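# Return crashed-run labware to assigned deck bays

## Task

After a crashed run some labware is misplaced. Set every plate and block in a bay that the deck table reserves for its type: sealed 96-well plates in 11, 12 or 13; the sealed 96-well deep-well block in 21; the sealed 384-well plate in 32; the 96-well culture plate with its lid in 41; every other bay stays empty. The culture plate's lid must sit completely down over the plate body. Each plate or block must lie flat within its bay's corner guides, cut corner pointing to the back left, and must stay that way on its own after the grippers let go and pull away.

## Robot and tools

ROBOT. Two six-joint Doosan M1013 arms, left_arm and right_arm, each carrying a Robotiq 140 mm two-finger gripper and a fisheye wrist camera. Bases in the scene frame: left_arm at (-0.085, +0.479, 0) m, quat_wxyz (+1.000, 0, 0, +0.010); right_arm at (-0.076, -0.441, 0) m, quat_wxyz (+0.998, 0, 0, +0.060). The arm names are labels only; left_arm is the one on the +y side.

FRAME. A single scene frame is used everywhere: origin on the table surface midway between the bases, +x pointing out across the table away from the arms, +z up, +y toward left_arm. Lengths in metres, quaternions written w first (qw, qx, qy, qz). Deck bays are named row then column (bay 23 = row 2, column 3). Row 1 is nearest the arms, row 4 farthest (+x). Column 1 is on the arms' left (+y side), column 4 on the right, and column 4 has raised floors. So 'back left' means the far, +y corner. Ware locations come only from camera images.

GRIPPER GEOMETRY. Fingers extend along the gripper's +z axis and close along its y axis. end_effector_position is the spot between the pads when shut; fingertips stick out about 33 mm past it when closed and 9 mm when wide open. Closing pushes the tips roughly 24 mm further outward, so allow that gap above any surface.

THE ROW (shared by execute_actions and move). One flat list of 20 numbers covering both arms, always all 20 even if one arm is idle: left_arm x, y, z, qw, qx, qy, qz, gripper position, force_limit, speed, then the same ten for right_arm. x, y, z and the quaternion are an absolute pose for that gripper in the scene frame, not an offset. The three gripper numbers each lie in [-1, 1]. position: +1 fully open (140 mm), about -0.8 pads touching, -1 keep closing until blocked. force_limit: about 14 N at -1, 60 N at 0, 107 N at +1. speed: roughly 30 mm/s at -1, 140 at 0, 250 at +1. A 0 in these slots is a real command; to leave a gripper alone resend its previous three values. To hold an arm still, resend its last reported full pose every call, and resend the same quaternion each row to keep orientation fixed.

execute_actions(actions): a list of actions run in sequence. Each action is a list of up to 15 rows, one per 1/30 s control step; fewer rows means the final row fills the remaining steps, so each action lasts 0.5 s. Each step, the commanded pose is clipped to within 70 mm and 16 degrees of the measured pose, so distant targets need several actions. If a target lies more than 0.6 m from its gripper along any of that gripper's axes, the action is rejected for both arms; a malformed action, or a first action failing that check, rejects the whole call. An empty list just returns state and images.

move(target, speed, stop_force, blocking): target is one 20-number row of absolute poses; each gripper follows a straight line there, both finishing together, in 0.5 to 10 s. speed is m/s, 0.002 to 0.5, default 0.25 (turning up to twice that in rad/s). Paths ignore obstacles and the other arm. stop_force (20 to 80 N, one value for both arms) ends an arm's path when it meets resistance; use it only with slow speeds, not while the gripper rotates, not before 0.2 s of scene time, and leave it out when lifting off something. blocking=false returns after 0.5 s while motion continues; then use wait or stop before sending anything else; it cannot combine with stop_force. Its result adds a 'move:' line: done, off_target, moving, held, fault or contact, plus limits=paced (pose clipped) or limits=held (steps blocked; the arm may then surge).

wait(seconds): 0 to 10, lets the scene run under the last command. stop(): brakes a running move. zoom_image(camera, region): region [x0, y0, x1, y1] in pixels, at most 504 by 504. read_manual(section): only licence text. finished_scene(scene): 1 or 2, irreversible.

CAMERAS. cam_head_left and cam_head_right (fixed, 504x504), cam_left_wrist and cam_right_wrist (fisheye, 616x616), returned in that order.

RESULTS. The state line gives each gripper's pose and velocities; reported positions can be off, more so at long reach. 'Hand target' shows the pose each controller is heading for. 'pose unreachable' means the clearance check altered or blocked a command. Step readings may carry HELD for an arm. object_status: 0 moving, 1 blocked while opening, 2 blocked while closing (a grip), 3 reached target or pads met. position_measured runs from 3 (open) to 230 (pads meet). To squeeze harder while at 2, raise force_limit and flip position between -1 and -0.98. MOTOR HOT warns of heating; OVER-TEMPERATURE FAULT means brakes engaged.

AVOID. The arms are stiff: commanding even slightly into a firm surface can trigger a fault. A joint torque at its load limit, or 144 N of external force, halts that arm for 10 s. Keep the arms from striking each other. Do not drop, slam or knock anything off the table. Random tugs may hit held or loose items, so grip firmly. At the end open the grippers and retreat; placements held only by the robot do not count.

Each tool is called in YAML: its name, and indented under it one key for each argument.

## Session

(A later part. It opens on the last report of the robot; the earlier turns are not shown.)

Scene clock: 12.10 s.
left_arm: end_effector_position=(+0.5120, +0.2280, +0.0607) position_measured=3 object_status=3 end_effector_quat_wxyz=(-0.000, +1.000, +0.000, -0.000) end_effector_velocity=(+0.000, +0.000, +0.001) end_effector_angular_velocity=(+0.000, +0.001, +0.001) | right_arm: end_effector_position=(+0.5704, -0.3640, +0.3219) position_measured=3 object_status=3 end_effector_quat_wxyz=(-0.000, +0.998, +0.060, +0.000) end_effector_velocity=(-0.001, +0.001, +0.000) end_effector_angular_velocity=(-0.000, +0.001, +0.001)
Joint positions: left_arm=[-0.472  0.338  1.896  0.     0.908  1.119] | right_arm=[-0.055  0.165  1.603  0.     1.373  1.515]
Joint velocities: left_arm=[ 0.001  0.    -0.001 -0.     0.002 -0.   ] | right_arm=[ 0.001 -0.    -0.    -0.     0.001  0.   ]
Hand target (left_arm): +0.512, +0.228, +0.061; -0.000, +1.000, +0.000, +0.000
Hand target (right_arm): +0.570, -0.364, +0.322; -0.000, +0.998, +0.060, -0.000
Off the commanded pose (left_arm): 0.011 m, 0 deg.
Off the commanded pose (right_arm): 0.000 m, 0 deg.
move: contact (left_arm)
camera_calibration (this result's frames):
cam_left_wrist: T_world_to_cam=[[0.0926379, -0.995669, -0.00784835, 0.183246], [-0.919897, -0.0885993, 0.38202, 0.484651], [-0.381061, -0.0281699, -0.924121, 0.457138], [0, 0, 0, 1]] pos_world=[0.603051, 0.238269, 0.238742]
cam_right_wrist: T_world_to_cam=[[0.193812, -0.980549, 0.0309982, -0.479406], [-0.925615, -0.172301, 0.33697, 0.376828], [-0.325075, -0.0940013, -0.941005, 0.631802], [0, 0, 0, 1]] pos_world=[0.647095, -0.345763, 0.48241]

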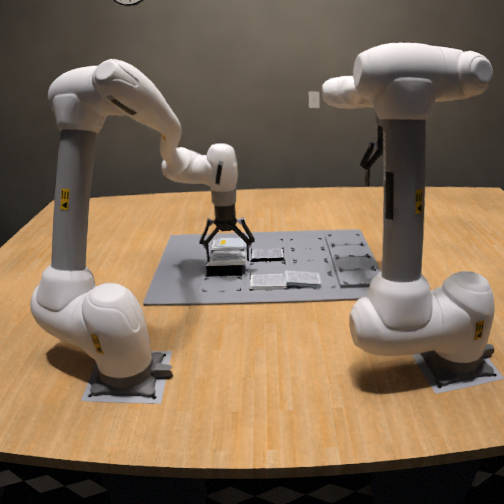

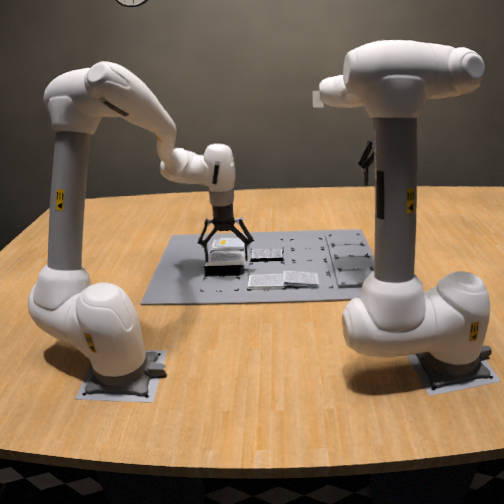

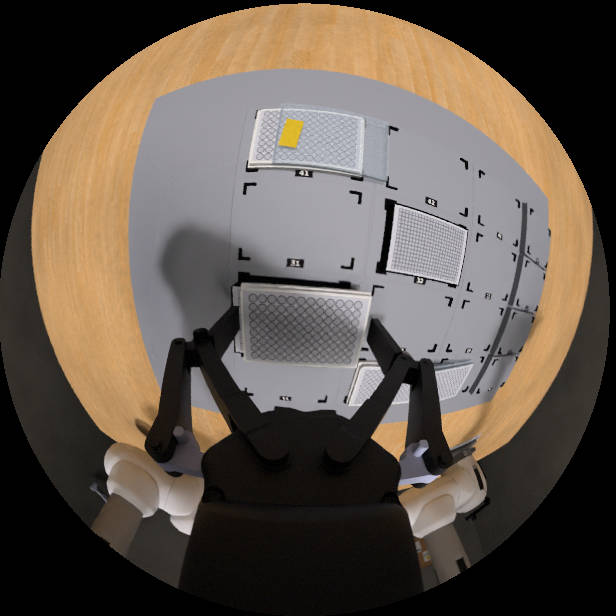

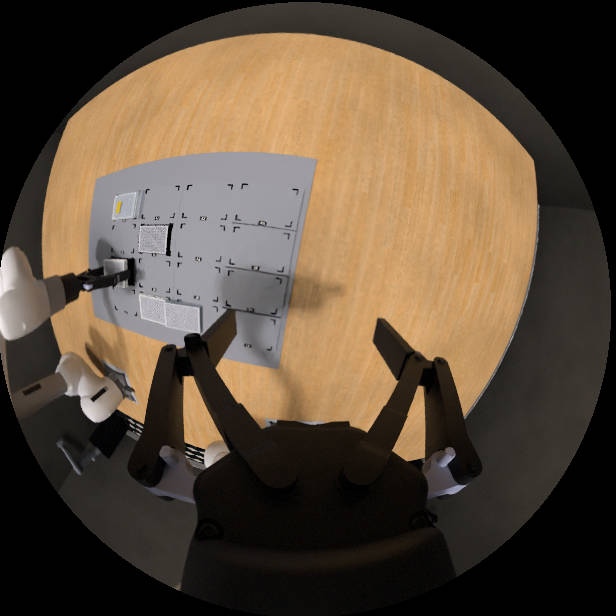

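move:
  target: [0.512,0.228,0.066,0,1,0,0,1,0,0,0.5704,-0.364,0.3219,0,0.998,0.06,0,1,0,0]
  speed: 0.02

move:
  target: [0.512,0.228,0.066,0,1,0,0,-1,-0.3,-1,0.5704,-0.364,0.3219,0,0.998,0.06,0,1,0,0]

move:
  target: [0.512,0.228,0.09,0,1,0,0,-1,-0.3,-1,0.5704,-0.364,0.3219,0,0.998,0.06,0,1,0,0]
  speed: 0.05

move:
  target: [0.400,0.243,0.09,0,1,0,0,-1,-0.3,-1,0.5704,-0.364,0.3219,0,0.998,0.06,0,1,0,0]
  speed: 0.1

move:
  target: [0.400,0.243,0.045,0,1,0,0,-1,-0.3,-1,0.5704,-0.364,0.3219,0,0.998,0.06,0,1,0,0]
  speed: 0.05

zoom_image:
  camera: "cam_left_wrist"
  region: [150, 150, 500, 450]

zoom_image:
  camera: "cam_head_left"
  region: [160, 200, 340, 300]

Scene clock: 13.50 s.
left_arm: end_effector_position=(+0.5120, +0.2280, +0.0660) position_measured=3 object_status=3 end_effector_quat_wxyz=(+0.000, +1.000, +0.000, +0.000) end_effector_velocity=(+0.000, -0.000, -0.000) end_effector_angular_velocity=(+0.000, +0.000, +0.000) | right_arm: end_effector_position=(+0.5704, -0.3640, +0.3219) position_measured=3 object_status=3 end_effector_quat_wxyz=(-0.000, +0.998, +0.060, +0.000) end_effector_velocity=(-0.000, -0.001, -0.000) end_effector_angular_velocity=(-0.000, +0.002, -0.001)
Joint positions: left_arm=[-0.472  0.333  1.892 -0.     0.917  1.119] | right_arm=[-0.055  0.165  1.603  0.     1.373  1.515]
Joint velocities: left_arm=[-0.     0.001 -0.    -0.    -0.    -0.   ] | right_arm=[-0.001  0.     0.    -0.     0.002  0.   ]
Hand target (left_arm): +0.512, +0.228, +0.066; +0.000, +1.000, -0.000, -0.000
Hand target (right_arm): +0.570, -0.364, +0.322; -0.000, +0.998, +0.060, -0.000
Off the commanded pose (left_arm): 0.000 m, 0 deg.
Off the commanded pose (right_arm): 0.000 m, 0 deg.
move: done
camera_calibration (this result's frames):
cam_left_wrist: T_world_to_cam=[[0.0926773, -0.995666, -0.00778401, 0.183215], [-0.919898, -0.0886113, 0.382016, 0.48266], [-0.38105, -0.0282438, -0.924123, 0.462083], [0, 0, 0, 1]] pos_world=[0.603095, 0.238241, 0.244064]
cam_right_wrist: T_world_to_cam=[[0.193812, -0.980549, 0.0309981, -0.479406], [-0.925615, -0.172301, 0.33697, 0.376828], [-0.325075, -0.0940012, -0.941005, 0.631802], [0, 0, 0, 1]] pos_world=[0.647095, -0.345763, 0.48241]

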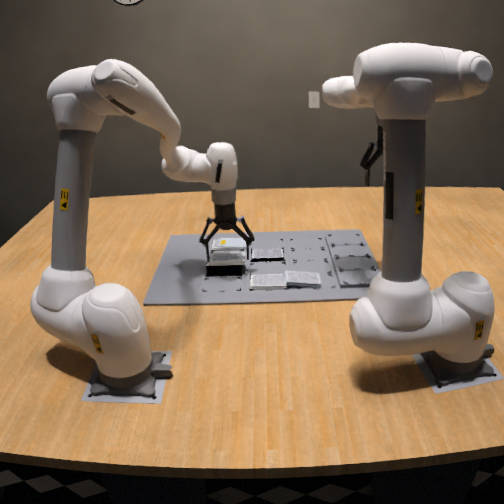

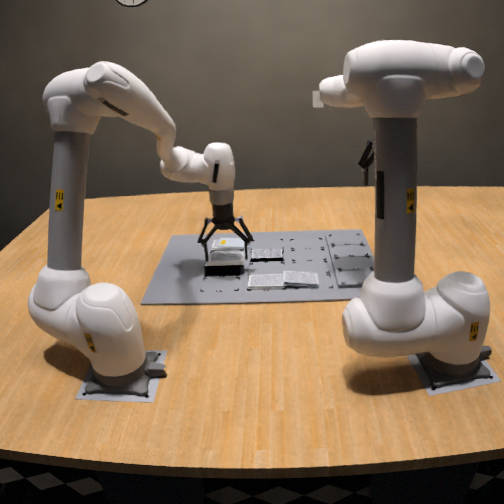

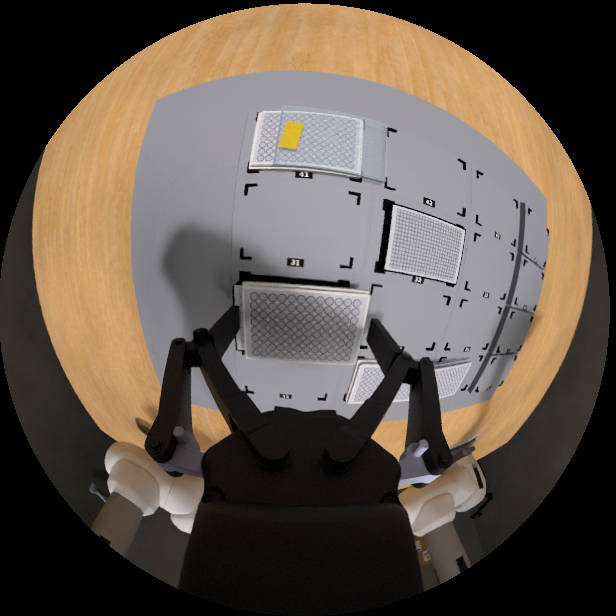

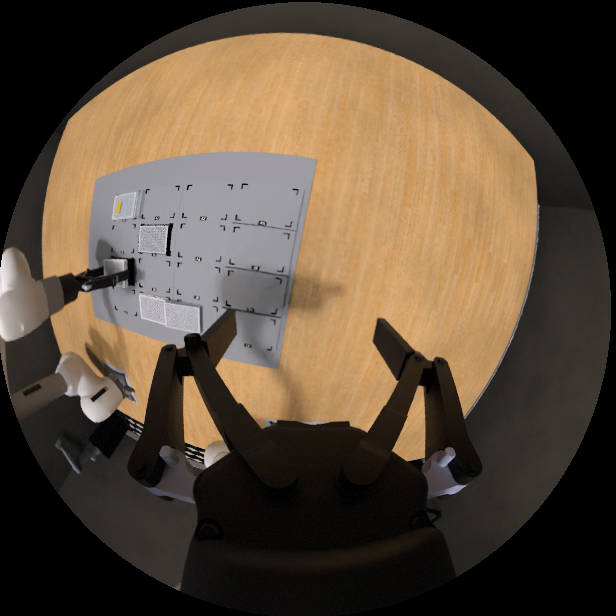

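Scene clock: 14.33 s.
left_arm: end_effector_position=(+0.5120, +0.2280, +0.0662) position_measured=32 object_status=2 end_effector_quat_wxyz=(+0.000, +1.000, +0.000, +0.000) end_effector_velocity=(-0.000, -0.000, +0.000) end_effector_angular_velocity=(-0.000, +0.000, -0.000) | right_arm: end_effector_position=(+0.5704, -0.3640, +0.3219) position_measured=3 object_status=3 end_effector_quat_wxyz=(-0.000, +0.998, +0.060, +0.000) end_effector_velocity=(+0.000, -0.000, +0.000) end_effector_angular_velocity=(+0.000, -0.001, -0.001)
Joint positions: left_arm=[-0.472  0.333  1.892 -0.     0.917  1.119] | right_arm=[-0.055  0.165  1.603  0.     1.373  1.515]
Joint velocities: left_arm=[-0.001 -0.    -0.    -0.     0.001 -0.   ] | right_arm=[-0.    -0.    -0.    -0.    -0.001  0.001]
Hand target (left_arm): +0.512, +0.228, +0.066; -0.000, +1.000, +0.000, -0.000
Hand target (right_arm): +0.570, -0.364, +0.322; -0.000, +0.998, +0.060, -0.000
Off the commanded pose (left_arm): 0.000 m, 0 deg.
Off the commanded pose (right_arm): 0.000 m, 0 deg.
move: done
camera_calibration (this result's frames):
cam_left_wrist: T_world_to_cam=[[0.0926787, -0.995666, -0.00768609, 0.183185], [-0.919963, -0.0885799, 0.381867, 0.48265], [-0.380893, -0.02832, -0.924185, 0.462241], [0, 0, 0, 1]] pos_world=[0.603107, 0.238235, 0.244296]
cam_right_wrist: T_world_to_cam=[[0.193812, -0.980549, 0.0309981, -0.479406], [-0.925615, -0.172301, 0.33697, 0.376828], [-0.325075, -0.0940011, -0.941005, 0.631802], [0, 0, 0, 1]] pos_world=[0.647095, -0.345763, 0.48241]

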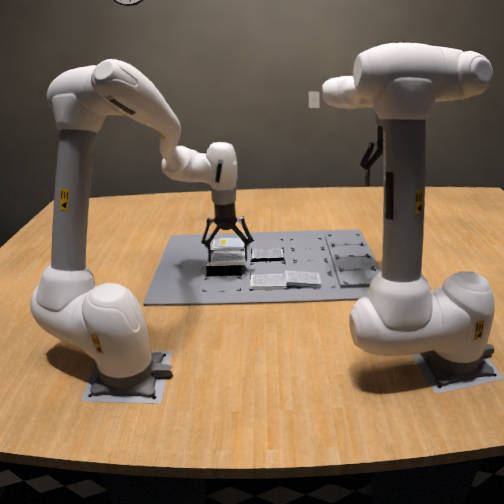

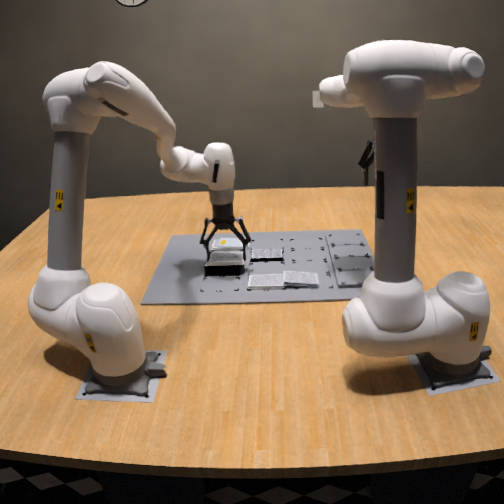

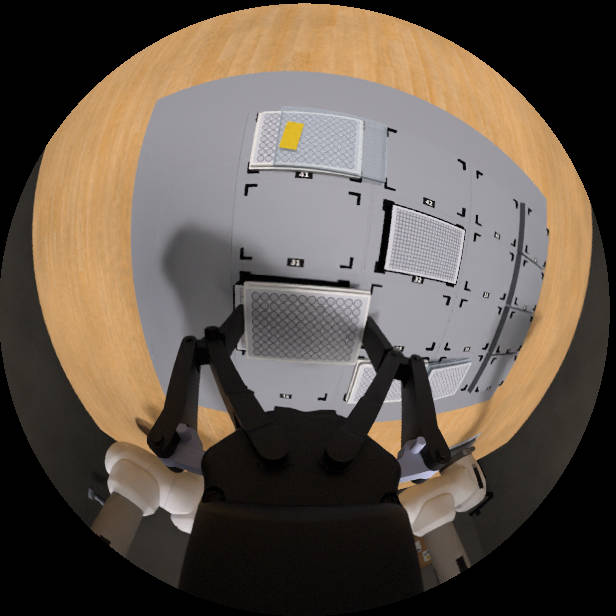

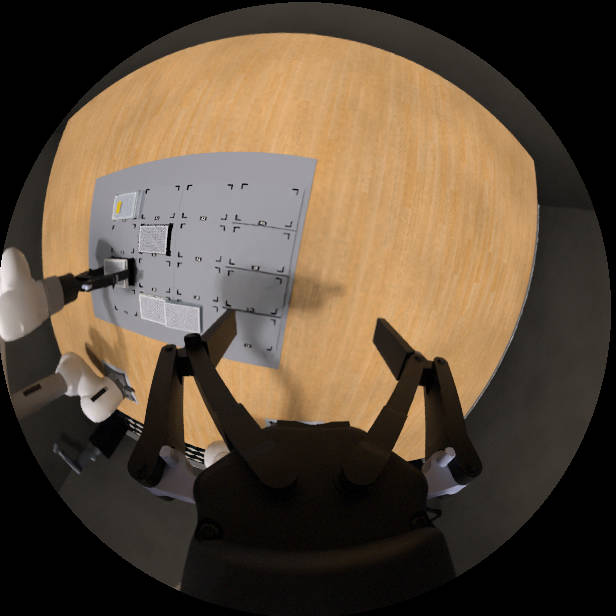

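Scene clock: 15.07 s.
left_arm: end_effector_position=(+0.5120, +0.2280, +0.0900) position_measured=33 object_status=2 end_effector_quat_wxyz=(+0.000, +1.000, -0.000, +0.000) end_effector_velocity=(+0.000, -0.000, +0.000) end_effector_angular_velocity=(-0.001, -0.000, +0.001) | right_arm: end_effector_position=(+0.5704, -0.3640, +0.3219) position_measured=3 object_status=3 end_effector_quat_wxyz=(-0.000, +0.998, +0.060, +0.000) end_effector_velocity=(-0.000, +0.000, +0.000) end_effector_angular_velocity=(-0.000, +0.001, +0.001)
Joint positions: left_arm=[-0.472  0.309  1.873 -0.     0.96   1.119] | right_arm=[-0.055  0.165  1.603  0.     1.373  1.515]
Joint velocities: left_arm=[-0.     0.001 -0.001 -0.     0.    -0.001] | right_arm=[ 0.    -0.    -0.    -0.     0.001 -0.001]
Hand target (left_arm): +0.512, +0.228, +0.090; +0.000, +1.000, -0.000, -0.000
Hand target (right_arm): +0.570, -0.364, +0.322; -0.000, +0.998, +0.060, -0.000
Off the commanded pose (left_arm): 0.000 m, 0 deg.
Off the commanded pose (right_arm): 0.000 m, 0 deg.
move: done
camera_calibration (this result's frames):
cam_left_wrist: T_world_to_cam=[[0.0925511, -0.995678, -0.00775354, 0.183445], [-0.919922, -0.088484, 0.381986, 0.473477], [-0.381021, -0.0282206, -0.924136, 0.484281], [0, 0, 0, 1]] pos_world=[0.603105, 0.238214, 0.268103]
cam_right_wrist: T_world_to_cam=[[0.193812, -0.980549, 0.0309981, -0.479406], [-0.925615, -0.172301, 0.33697, 0.376828], [-0.325075, -0.0940011, -0.941005, 0.631802], [0, 0, 0, 1]] pos_world=[0.647095, -0.345763, 0.48241]

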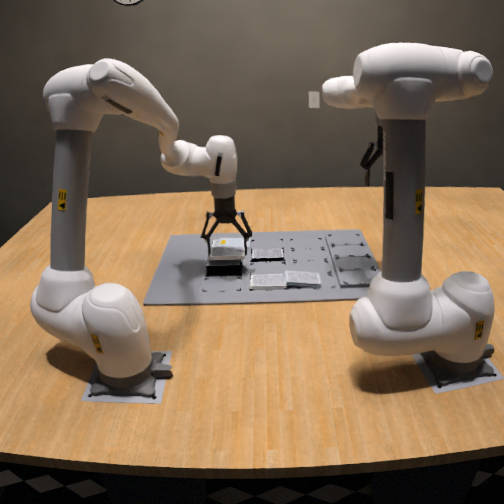

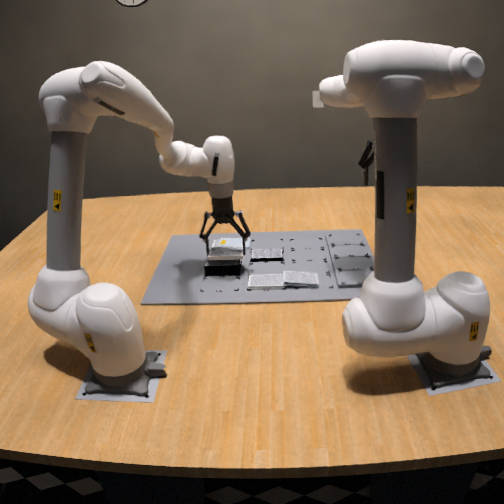

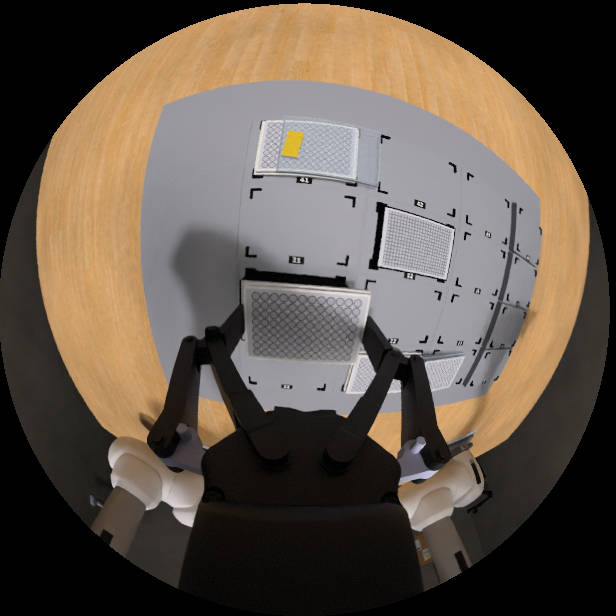

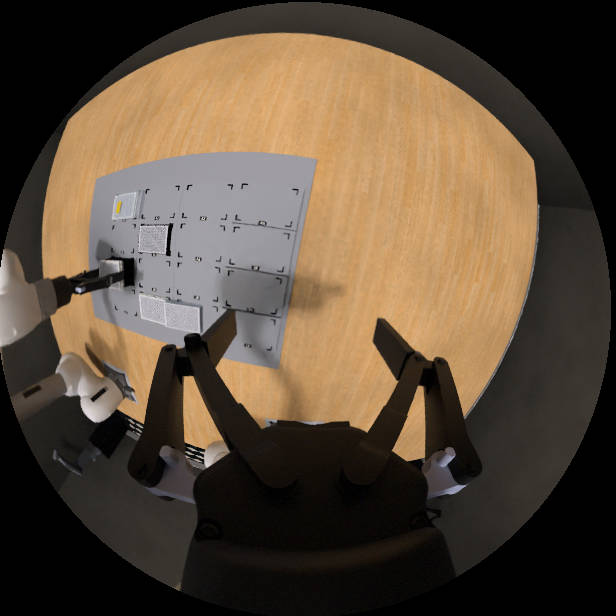

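Scene clock: 16.50 s.
left_arm: end_effector_position=(+0.4000, +0.2430, +0.0902) position_measured=33 object_status=2 end_effector_quat_wxyz=(+0.000, +1.000, +0.000, -0.000) end_effector_velocity=(-0.001, +0.000, -0.000) end_effector_angular_velocity=(+0.000, +0.002, +0.002) | right_arm: end_effector_position=(+0.5704, -0.3640, +0.3219) position_measured=3 object_status=3 end_effector_quat_wxyz=(-0.000, +0.998, +0.060, +0.000) end_effector_velocity=(-0.000, +0.000, -0.000) end_effector_angular_velocity=(-0.000, +0.000, -0.000)
Joint positions: left_arm=[-0.538  0.155  2.075 -0.     0.912  1.054] | right_arm=[-0.055  0.165  1.603  0.     1.373  1.515]
Joint velocities: left_arm=[-0.     0.     0.001 -0.001  0.001 -0.001] | right_arm=[ 0.  0.  0. -0.  0.  0.]
Hand target (left_arm): +0.400, +0.243, +0.090; -0.000, +1.000, +0.000, -0.000
Hand target (right_arm): +0.570, -0.364, +0.322; -0.000, +0.998, +0.060, -0.000
Off the commanded pose (left_arm): 0.000 m, 0 deg.
Off the commanded pose (right_arm): 0.000 m, 0 deg.
move: done
camera_calibration (this result's frames):
cam_left_wrist: T_world_to_cam=[[0.0926976, -0.995664, -0.00774406, 0.208758], [-0.91988, -0.0886135, 0.382059, 0.371722], [-0.381089, -0.0282923, -0.924106, 0.442183], [0, 0, 0, 1]] pos_world=[0.491099, 0.253303, 0.268221]
cam_right_wrist: T_world_to_cam=[[0.193812, -0.980549, 0.030998, -0.479406], [-0.925615, -0.172301, 0.33697, 0.376828], [-0.325075, -0.094001, -0.941005, 0.631802], [0, 0, 0, 1]] pos_world=[0.647095, -0.345763, 0.48241]

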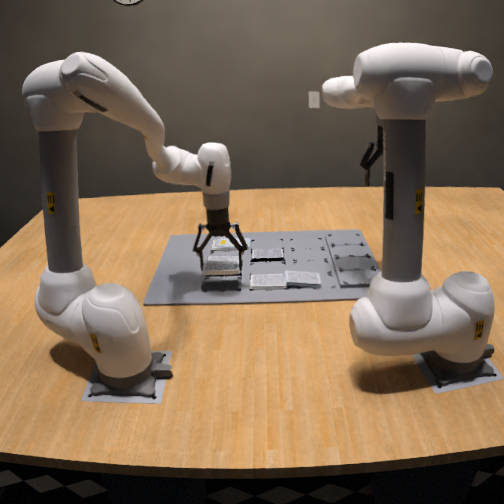

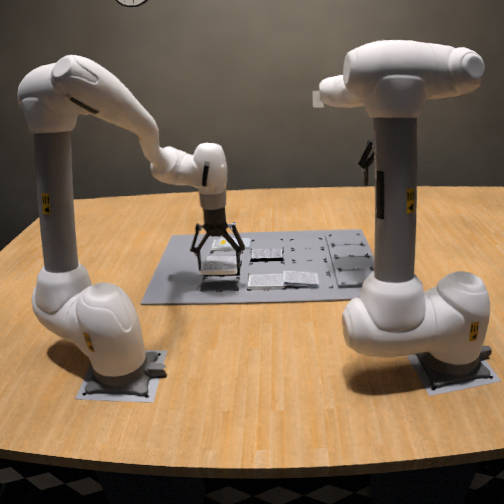

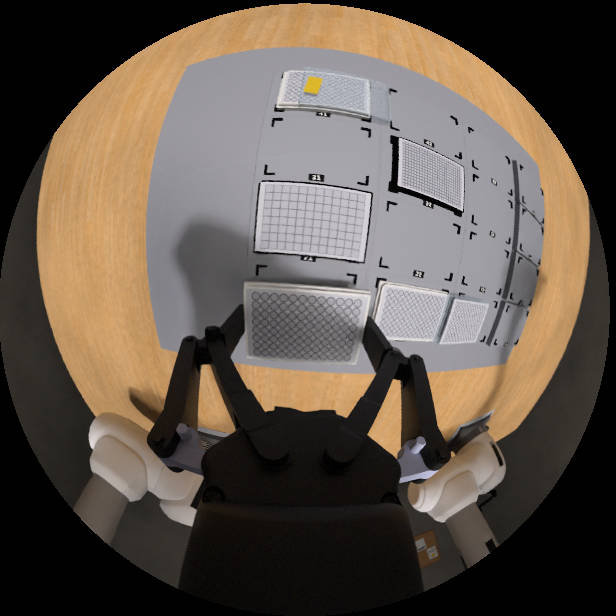

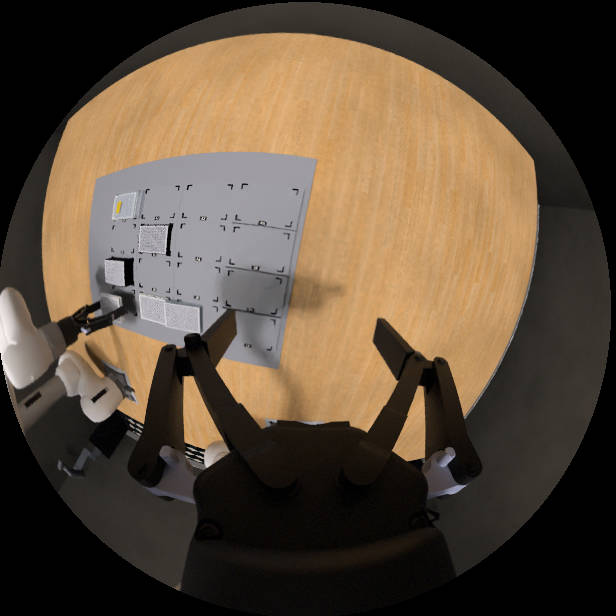

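Scene clock: 17.67 s.
left_arm: end_effector_position=(+0.4000, +0.2430, +0.0449) position_measured=33 object_status=2 end_effector_quat_wxyz=(-0.000, +1.000, +0.000, -0.000) end_effector_velocity=(+0.000, -0.000, +0.001) end_effector_angular_velocity=(-0.001, -0.001, +0.001) | right_arm: end_effector_position=(+0.5704, -0.3640, +0.3219) position_measured=3 object_status=3 end_effector_quat_wxyz=(-0.000, +0.998, +0.060, +0.000) end_effector_velocity=(+0.000, +0.000, +0.000) end_effector_angular_velocity=(-0.000, -0.000, +0.001)
Joint positions: left_arm=[-0.538  0.21   2.112  0.     0.82   1.053] | right_arm=[-0.055  0.165  1.603  0.     1.373  1.515]
Joint velocities: left_arm=[ 0.    -0.001 -0.    -0.    -0.    -0.001] | right_arm=[ 0.    -0.     0.    -0.    -0.    -0.001]
Hand target (left_arm): +0.400, +0.243, +0.045; -0.000, +1.000, +0.000, +0.000
Hand target (right_arm): +0.570, -0.364, +0.322; -0.000, +0.998, +0.060, -0.000
Off the commanded pose (left_arm): 0.000 m, 0 deg.
Off the commanded pose (right_arm): 0.000 m, 0 deg.
move: done
camera_calibration (this result's frames):
cam_left_wrist: T_world_to_cam=[[0.0926332, -0.995669, -0.00787176, 0.208436], [-0.919895, -0.0886037, 0.382025, 0.388962], [-0.381068, -0.028147, -0.924118, 0.400337], [0, 0, 0, 1]] pos_world=[0.491051, 0.253265, 0.223007]
cam_right_wrist: T_world_to_cam=[[0.193812, -0.980549, 0.0309981, -0.479406], [-0.925615, -0.172301, 0.33697, 0.376828], [-0.325075, -0.0940011, -0.941005, 0.631802], [0, 0, 0, 1]] pos_world=[0.647095, -0.345763, 0.48241]

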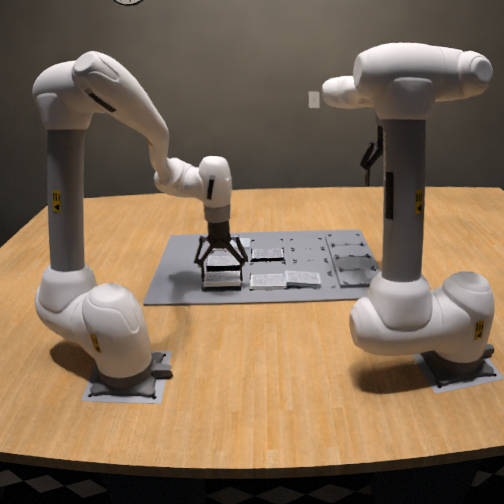

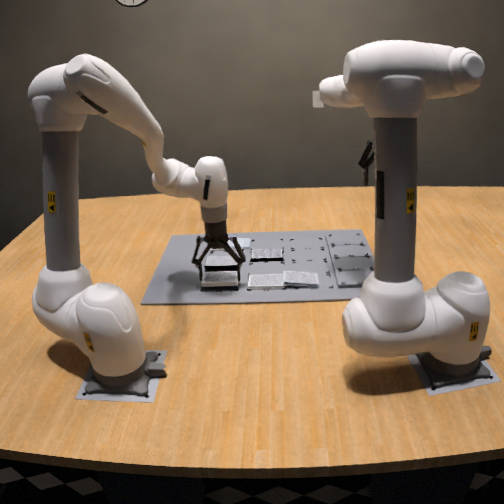

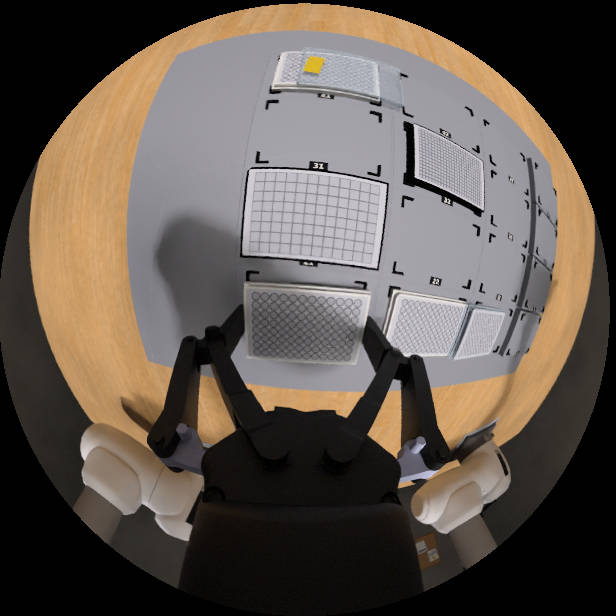

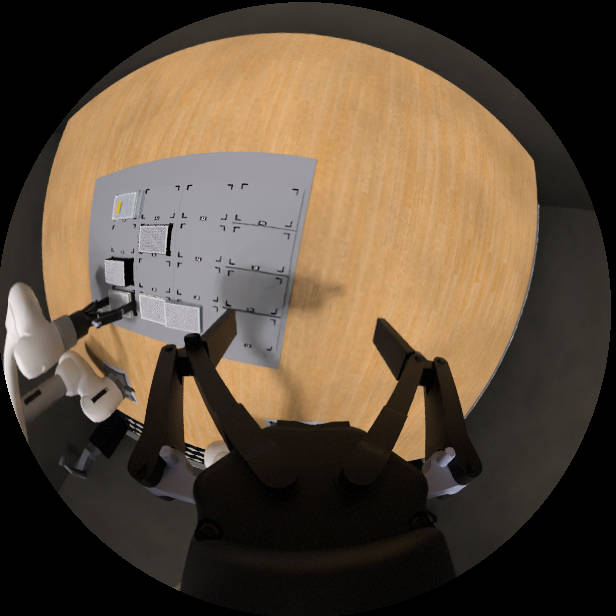

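Region (150, 150, 500, 450) of cam_left_wrist's 616x616 image, scaled by 1.440, with more detail than that image has; it fills the top 432 rows of this view, and the rest is white.

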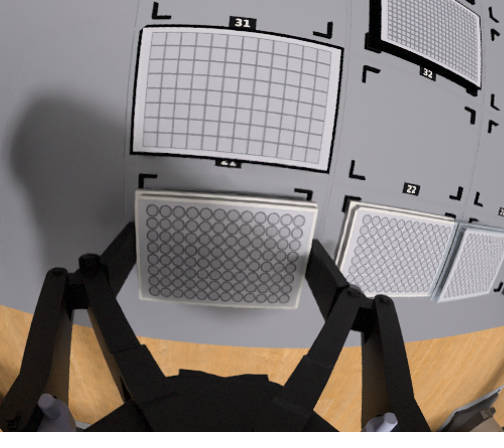

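Region (160, 200, 340, 300) of cam_head_left's 504x504 image, scaled by 2.800, with more detail than that image has.

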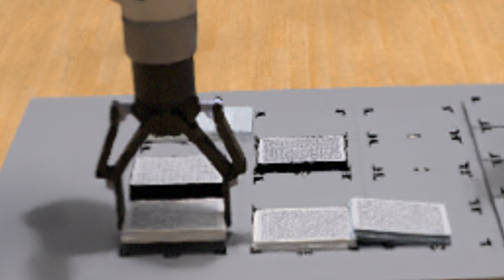

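move:
  target: [0.402,0.2445,0.032,0,1,0,0,-1,-0.3,-1,0.5704,-0.364,0.3219,0,0.998,0.06,0,1,0,0]
  speed: 0.02

zoom_image:
  camera: "cam_left_wrist"
  region: [220, 240, 420, 380]

zoom_image:
  camera: "cam_head_left"
  region: [180, 250, 300, 300]

Scene clock: 19.07 s.
left_arm: end_effector_position=(+0.4020, +0.2445, +0.0320) position_measured=33 object_status=2 end_effector_quat_wxyz=(-0.000, +1.000, -0.000, +0.000) end_effector_velocity=(-0.001, +0.000, -0.001) end_effector_angular_velocity=(+0.000, +0.003, +0.000) | right_arm: end_effector_position=(+0.5704, -0.3640, +0.3219) position_measured=3 object_status=3 end_effector_quat_wxyz=(-0.000, +0.998, +0.060, +0.000) end_effector_velocity=(+0.000, +0.000, -0.000) end_effector_angular_velocity=(+0.000, -0.000, -0.001)
Joint positions: left_arm=[-0.534  0.228  2.119  0.     0.794  1.058] | right_arm=[-0.055  0.165  1.603  0.     1.373  1.515]
Joint velocities: left_arm=[ 0.     0.001  0.    -0.001  0.001  0.001] | right_arm=[-0.  0.  0.  0. -0.  0.]
Hand target (left_arm): +0.402, +0.245, +0.032; -0.000, +1.000, +0.000, +0.000
Hand target (right_arm): +0.570, -0.364, +0.322; -0.000, +0.998, +0.060, -0.000
Off the commanded pose (left_arm): 0.000 m, 0 deg.
Off the commanded pose (right_arm): 0.000 m, 0 deg.
move: done
camera_calibration (this result's frames):
cam_left_wrist: T_world_to_cam=[[0.0925628, -0.995676, -0.0078574, 0.209659], [-0.919908, -0.0885337, 0.382009, 0.395906], [-0.381052, -0.0281317, -0.924125, 0.389156], [0, 0, 0, 1]] pos_world=[0.493079, 0.254751, 0.210037]
cam_right_wrist: T_world_to_cam=[[0.193812, -0.980549, 0.030998, -0.479406], [-0.925615, -0.172301, 0.33697, 0.376828], [-0.325075, -0.0940011, -0.941005, 0.631802], [0, 0, 0, 1]] pos_world=[0.647095, -0.345763, 0.48241]

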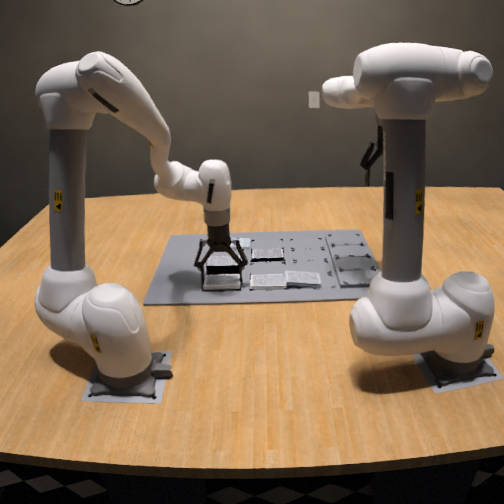

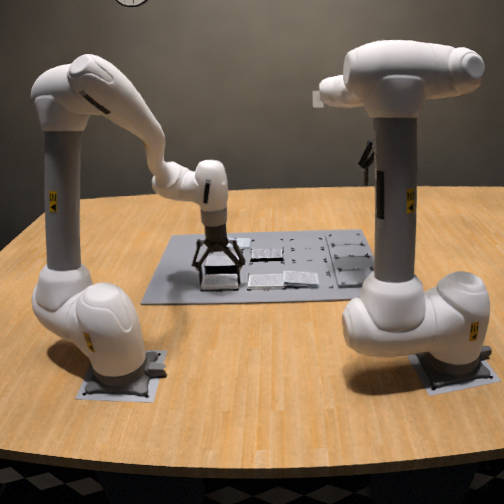

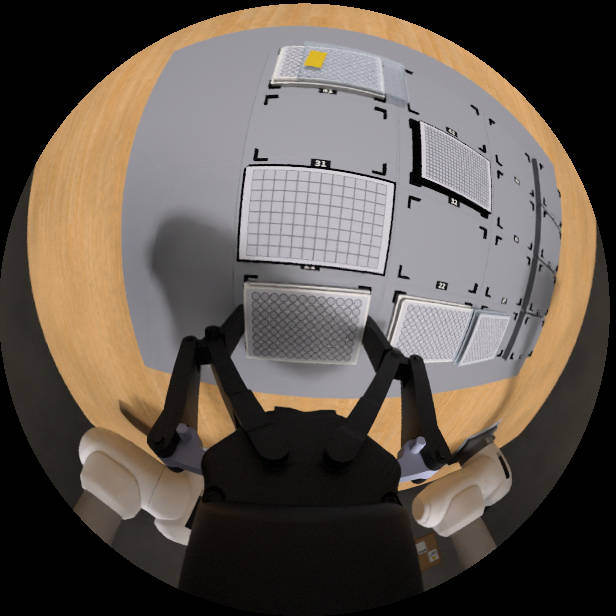

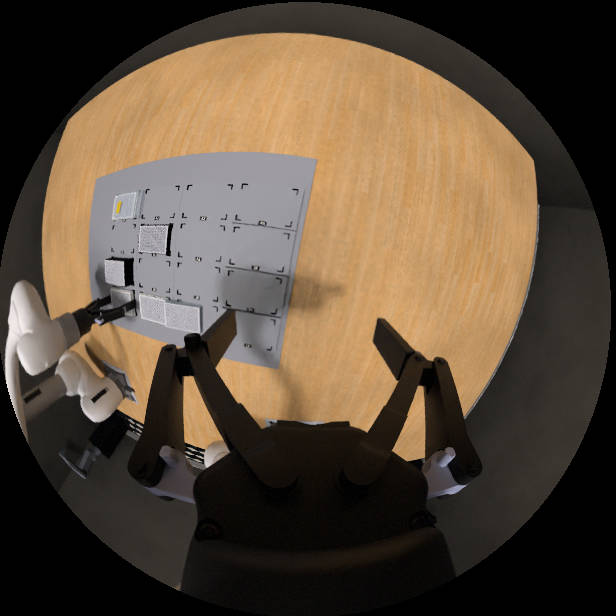

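Region (220, 240, 420, 380) of cam_left_wrist's 616x616 image, scaled by 2.520, with more detail than that image has; it fills the top 353 rows of this view, and the rest is white.

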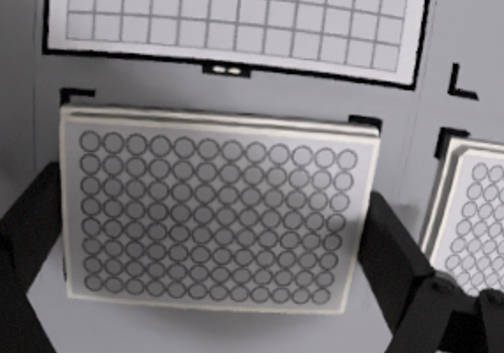

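Region (180, 250, 300, 300) of cam_head_left's 504x504 image, scaled by 4.200, with more detail than that image has; it fills the top 210 rows of this view, and the rest is white.

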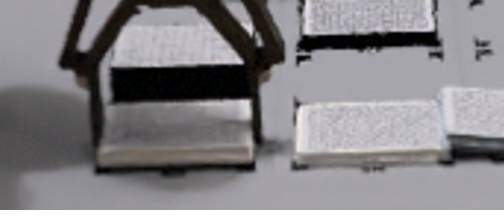

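move:
  target: [0.4015,0.2445,0.030,0,1,-0.009,0,-1,-0.3,-1,0.5704,-0.364,0.3219,0,0.998,0.06,0,1,0,0]
  speed: 0.02

zoom_image:
  camera: "cam_left_wrist"
  region: [220, 240, 420, 380]

move:
  target: [0.4015,0.2445,0.020,0,1,-0.009,0,-1,-0.3,-1,0.5704,-0.364,0.3219,0,0.998,0.06,0,1,0,0]
  speed: 0.003
  stop_force: 20

zoom_image:
  camera: "cam_left_wrist"
  region: [220, 240, 420, 380]

zoom_image:
  camera: "cam_head_left"
  region: [180, 250, 300, 300]

Scene clock: 20.73 s.
left_arm: end_effector_position=(+0.4015, +0.2445, +0.0300) position_measured=33 object_status=2 end_effector_quat_wxyz=(-0.000, +1.000, -0.009, +0.000) end_effector_velocity=(-0.000, -0.000, +0.000) end_effector_angular_velocity=(-0.000, +0.000, +0.002) | right_arm: end_effector_position=(+0.5704, -0.3640, +0.3219) position_measured=3 object_status=3 end_effector_quat_wxyz=(-0.000, +0.998, +0.060, +0.000) end_effector_velocity=(-0.000, -0.000, +0.000) end_effector_angular_velocity=(+0.000, +0.000, +0.001)
Joint positions: left_arm=[-0.534  0.23   2.122  0.     0.79   1.075] | right_arm=[-0.055  0.165  1.603  0.     1.373  1.515]
Joint velocities: left_arm=[-0.    -0.     0.    -0.001  0.    -0.002] | right_arm=[-0.    -0.     0.     0.     0.    -0.001]
Hand target (left_arm): +0.401, +0.245, +0.030; -0.000, +1.000, -0.009, +0.000
Hand target (right_arm): +0.570, -0.364, +0.322; -0.000, +0.998, +0.060, -0.000
Off the commanded pose (left_arm): 0.000 m, 0 deg.
Off the commanded pose (right_arm): 0.000 m, 0 deg.
move: done
camera_calibration (this result's frames):
cam_left_wrist: T_world_to_cam=[[0.0746888, -0.997176, -0.00779709, 0.217219], [-0.921348, -0.0719963, 0.382013, 0.392748], [-0.381496, -0.0213483, -0.924124, 0.385665], [0, 0, 0, 1]] pos_world=[0.492764, 0.253116, 0.208061]
cam_right_wrist: T_world_to_cam=[[0.193812, -0.980549, 0.0309981, -0.479406], [-0.925615, -0.172301, 0.33697, 0.376828], [-0.325075, -0.0940012, -0.941005, 0.631802], [0, 0, 0, 1]] pos_world=[0.647095, -0.345763, 0.48241]

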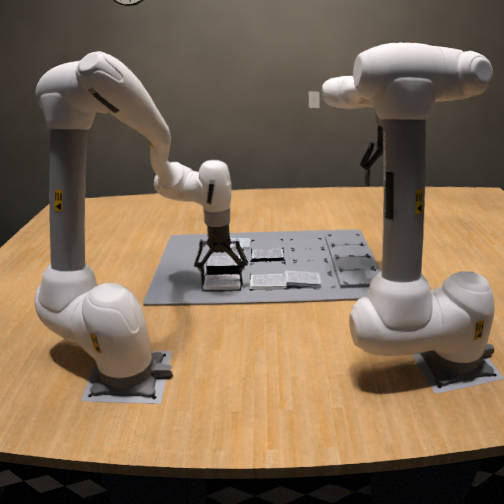

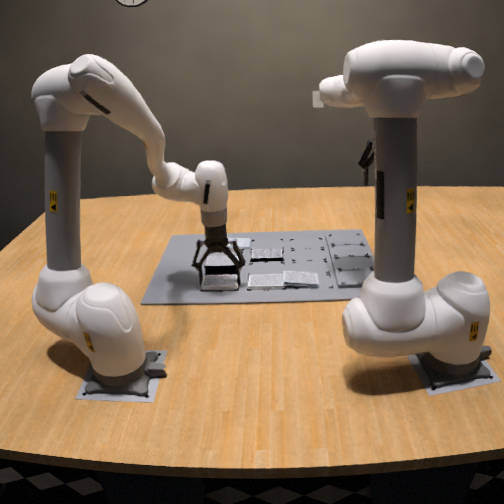

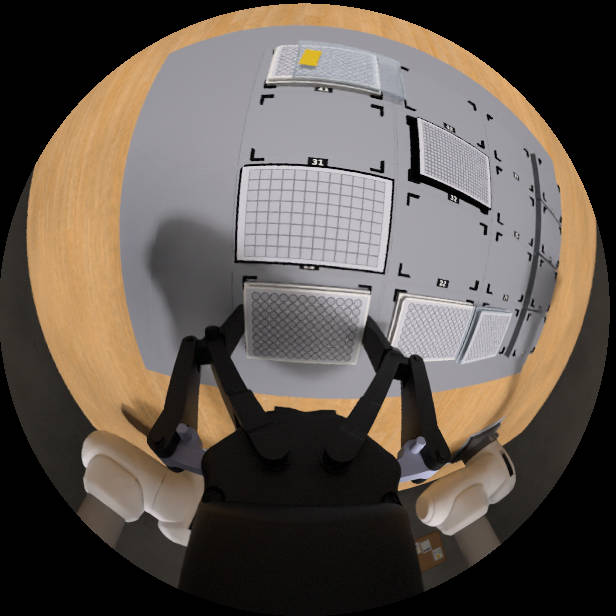

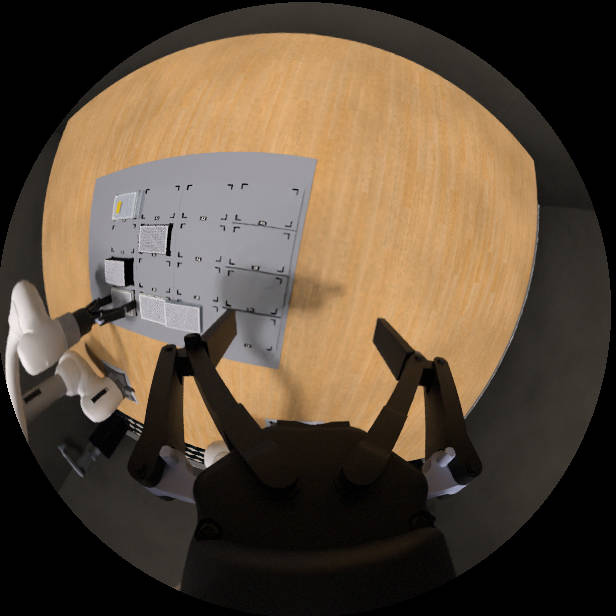

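Region (220, 240, 420, 380) of cam_left_wrist's 616x616 image, scaled by 2.520, with more detail than that image has; it fills the top 353 rows of this view, and the rest is white.

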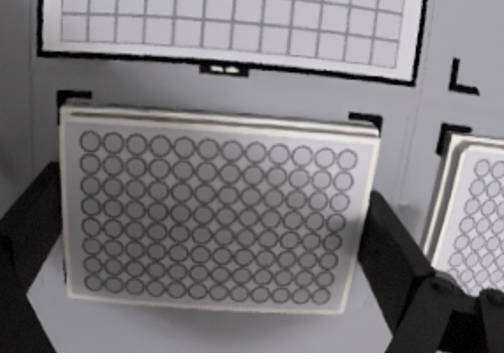

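Scene clock: 22.47 s.
left_arm: end_effector_position=(+0.4015, +0.2445, +0.0257) position_measured=33 object_status=2 end_effector_quat_wxyz=(+0.000, +1.000, -0.009, +0.000) end_effector_velocity=(+0.000, +0.000, -0.000) end_effector_angular_velocity=(+0.001, +0.001, -0.001) | right_arm: end_effector_position=(+0.5704, -0.3640, +0.3219) position_measured=3 object_status=3 end_effector_quat_wxyz=(-0.000, +0.998, +0.060, +0.000) end_effector_velocity=(+0.000, -0.000, -0.000) end_effector_angular_velocity=(-0.000, -0.000, +0.001)
Joint positions: left_arm=[-0.534  0.236  2.125  0.     0.781  1.075] | right_arm=[-0.055  0.165  1.603  0.     1.373  1.515]
Joint velocities: left_arm=[ 0.001  0.001 -0.001  0.001  0.002  0.   ] | right_arm=[-0.     0.    -0.    -0.    -0.    -0.001]
Hand target (left_arm): +0.402, +0.244, +0.026; +0.000, +1.000, -0.009, +0.000
Hand target (right_arm): +0.570, -0.364, +0.322; -0.000, +0.998, +0.060, -0.000
Off the commanded pose (left_arm): 0.006 m, 0 deg.
Off the commanded pose (right_arm): 0.000 m, 0 deg.
move: contact (left_arm)
camera_calibration (this result's frames):
cam_left_wrist: T_world_to_cam=[[0.0746844, -0.997177, -0.00779154, 0.217203], [-0.921351, -0.0719902, 0.382007, 0.394366], [-0.381489, -0.0213512, -0.924127, 0.381676], [0, 0, 0, 1]] pos_world=[0.492734, 0.25313, 0.203759]
cam_right_wrist: T_world_to_cam=[[0.193812, -0.980549, 0.0309981, -0.479406], [-0.925615, -0.172301, 0.33697, 0.376828], [-0.325075, -0.0940011, -0.941005, 0.631802], [0, 0, 0, 1]] pos_world=[0.647095, -0.345763, 0.48241]

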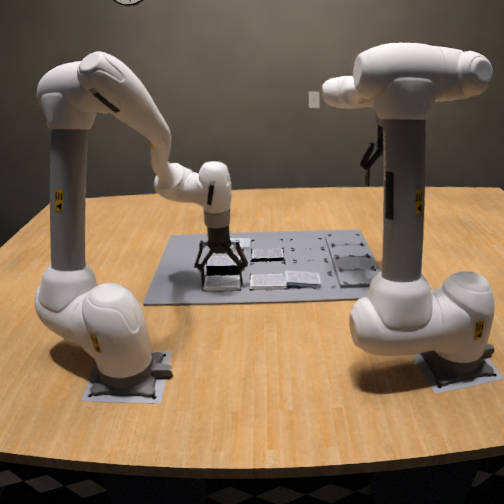

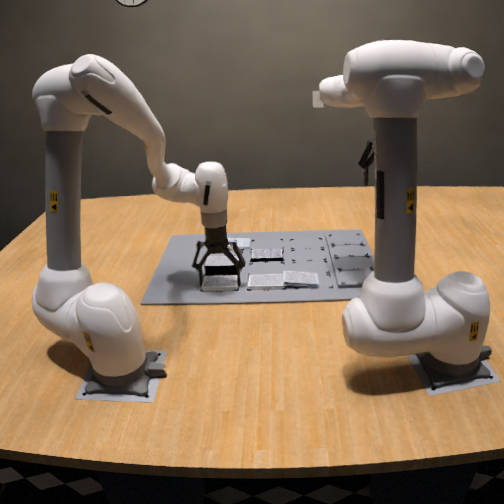

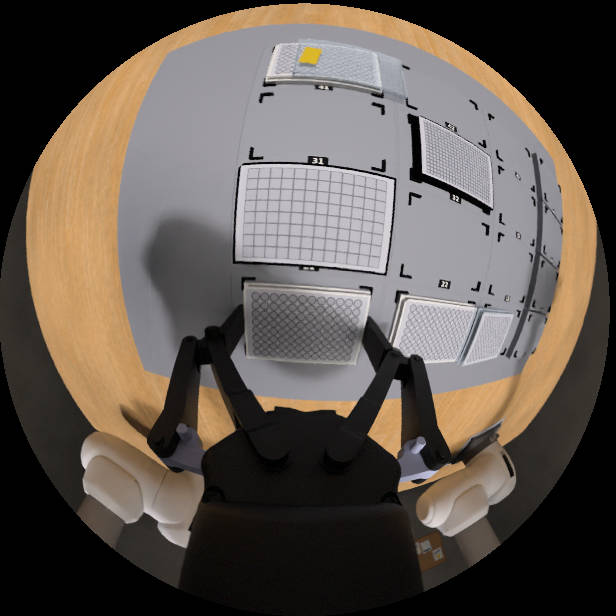

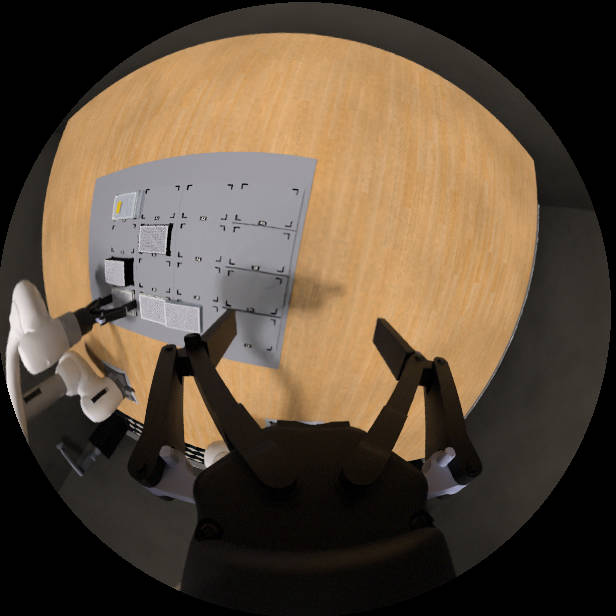

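Region (220, 240, 420, 380) of cam_left_wrist's 616x616 image, scaled by 2.520, with more detail than that image has; it fills the top 353 rows of this view, and the rest is white.

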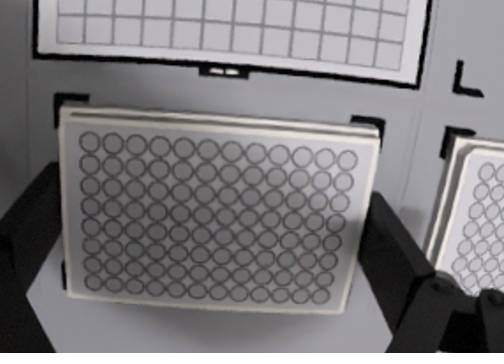

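Region (180, 250, 300, 300) of cam_head_left's 504x504 image, scaled by 4.200, with more detail than that image has; it fills the top 210 rows of this view, and the rest is white.

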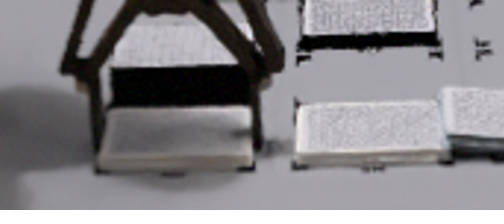

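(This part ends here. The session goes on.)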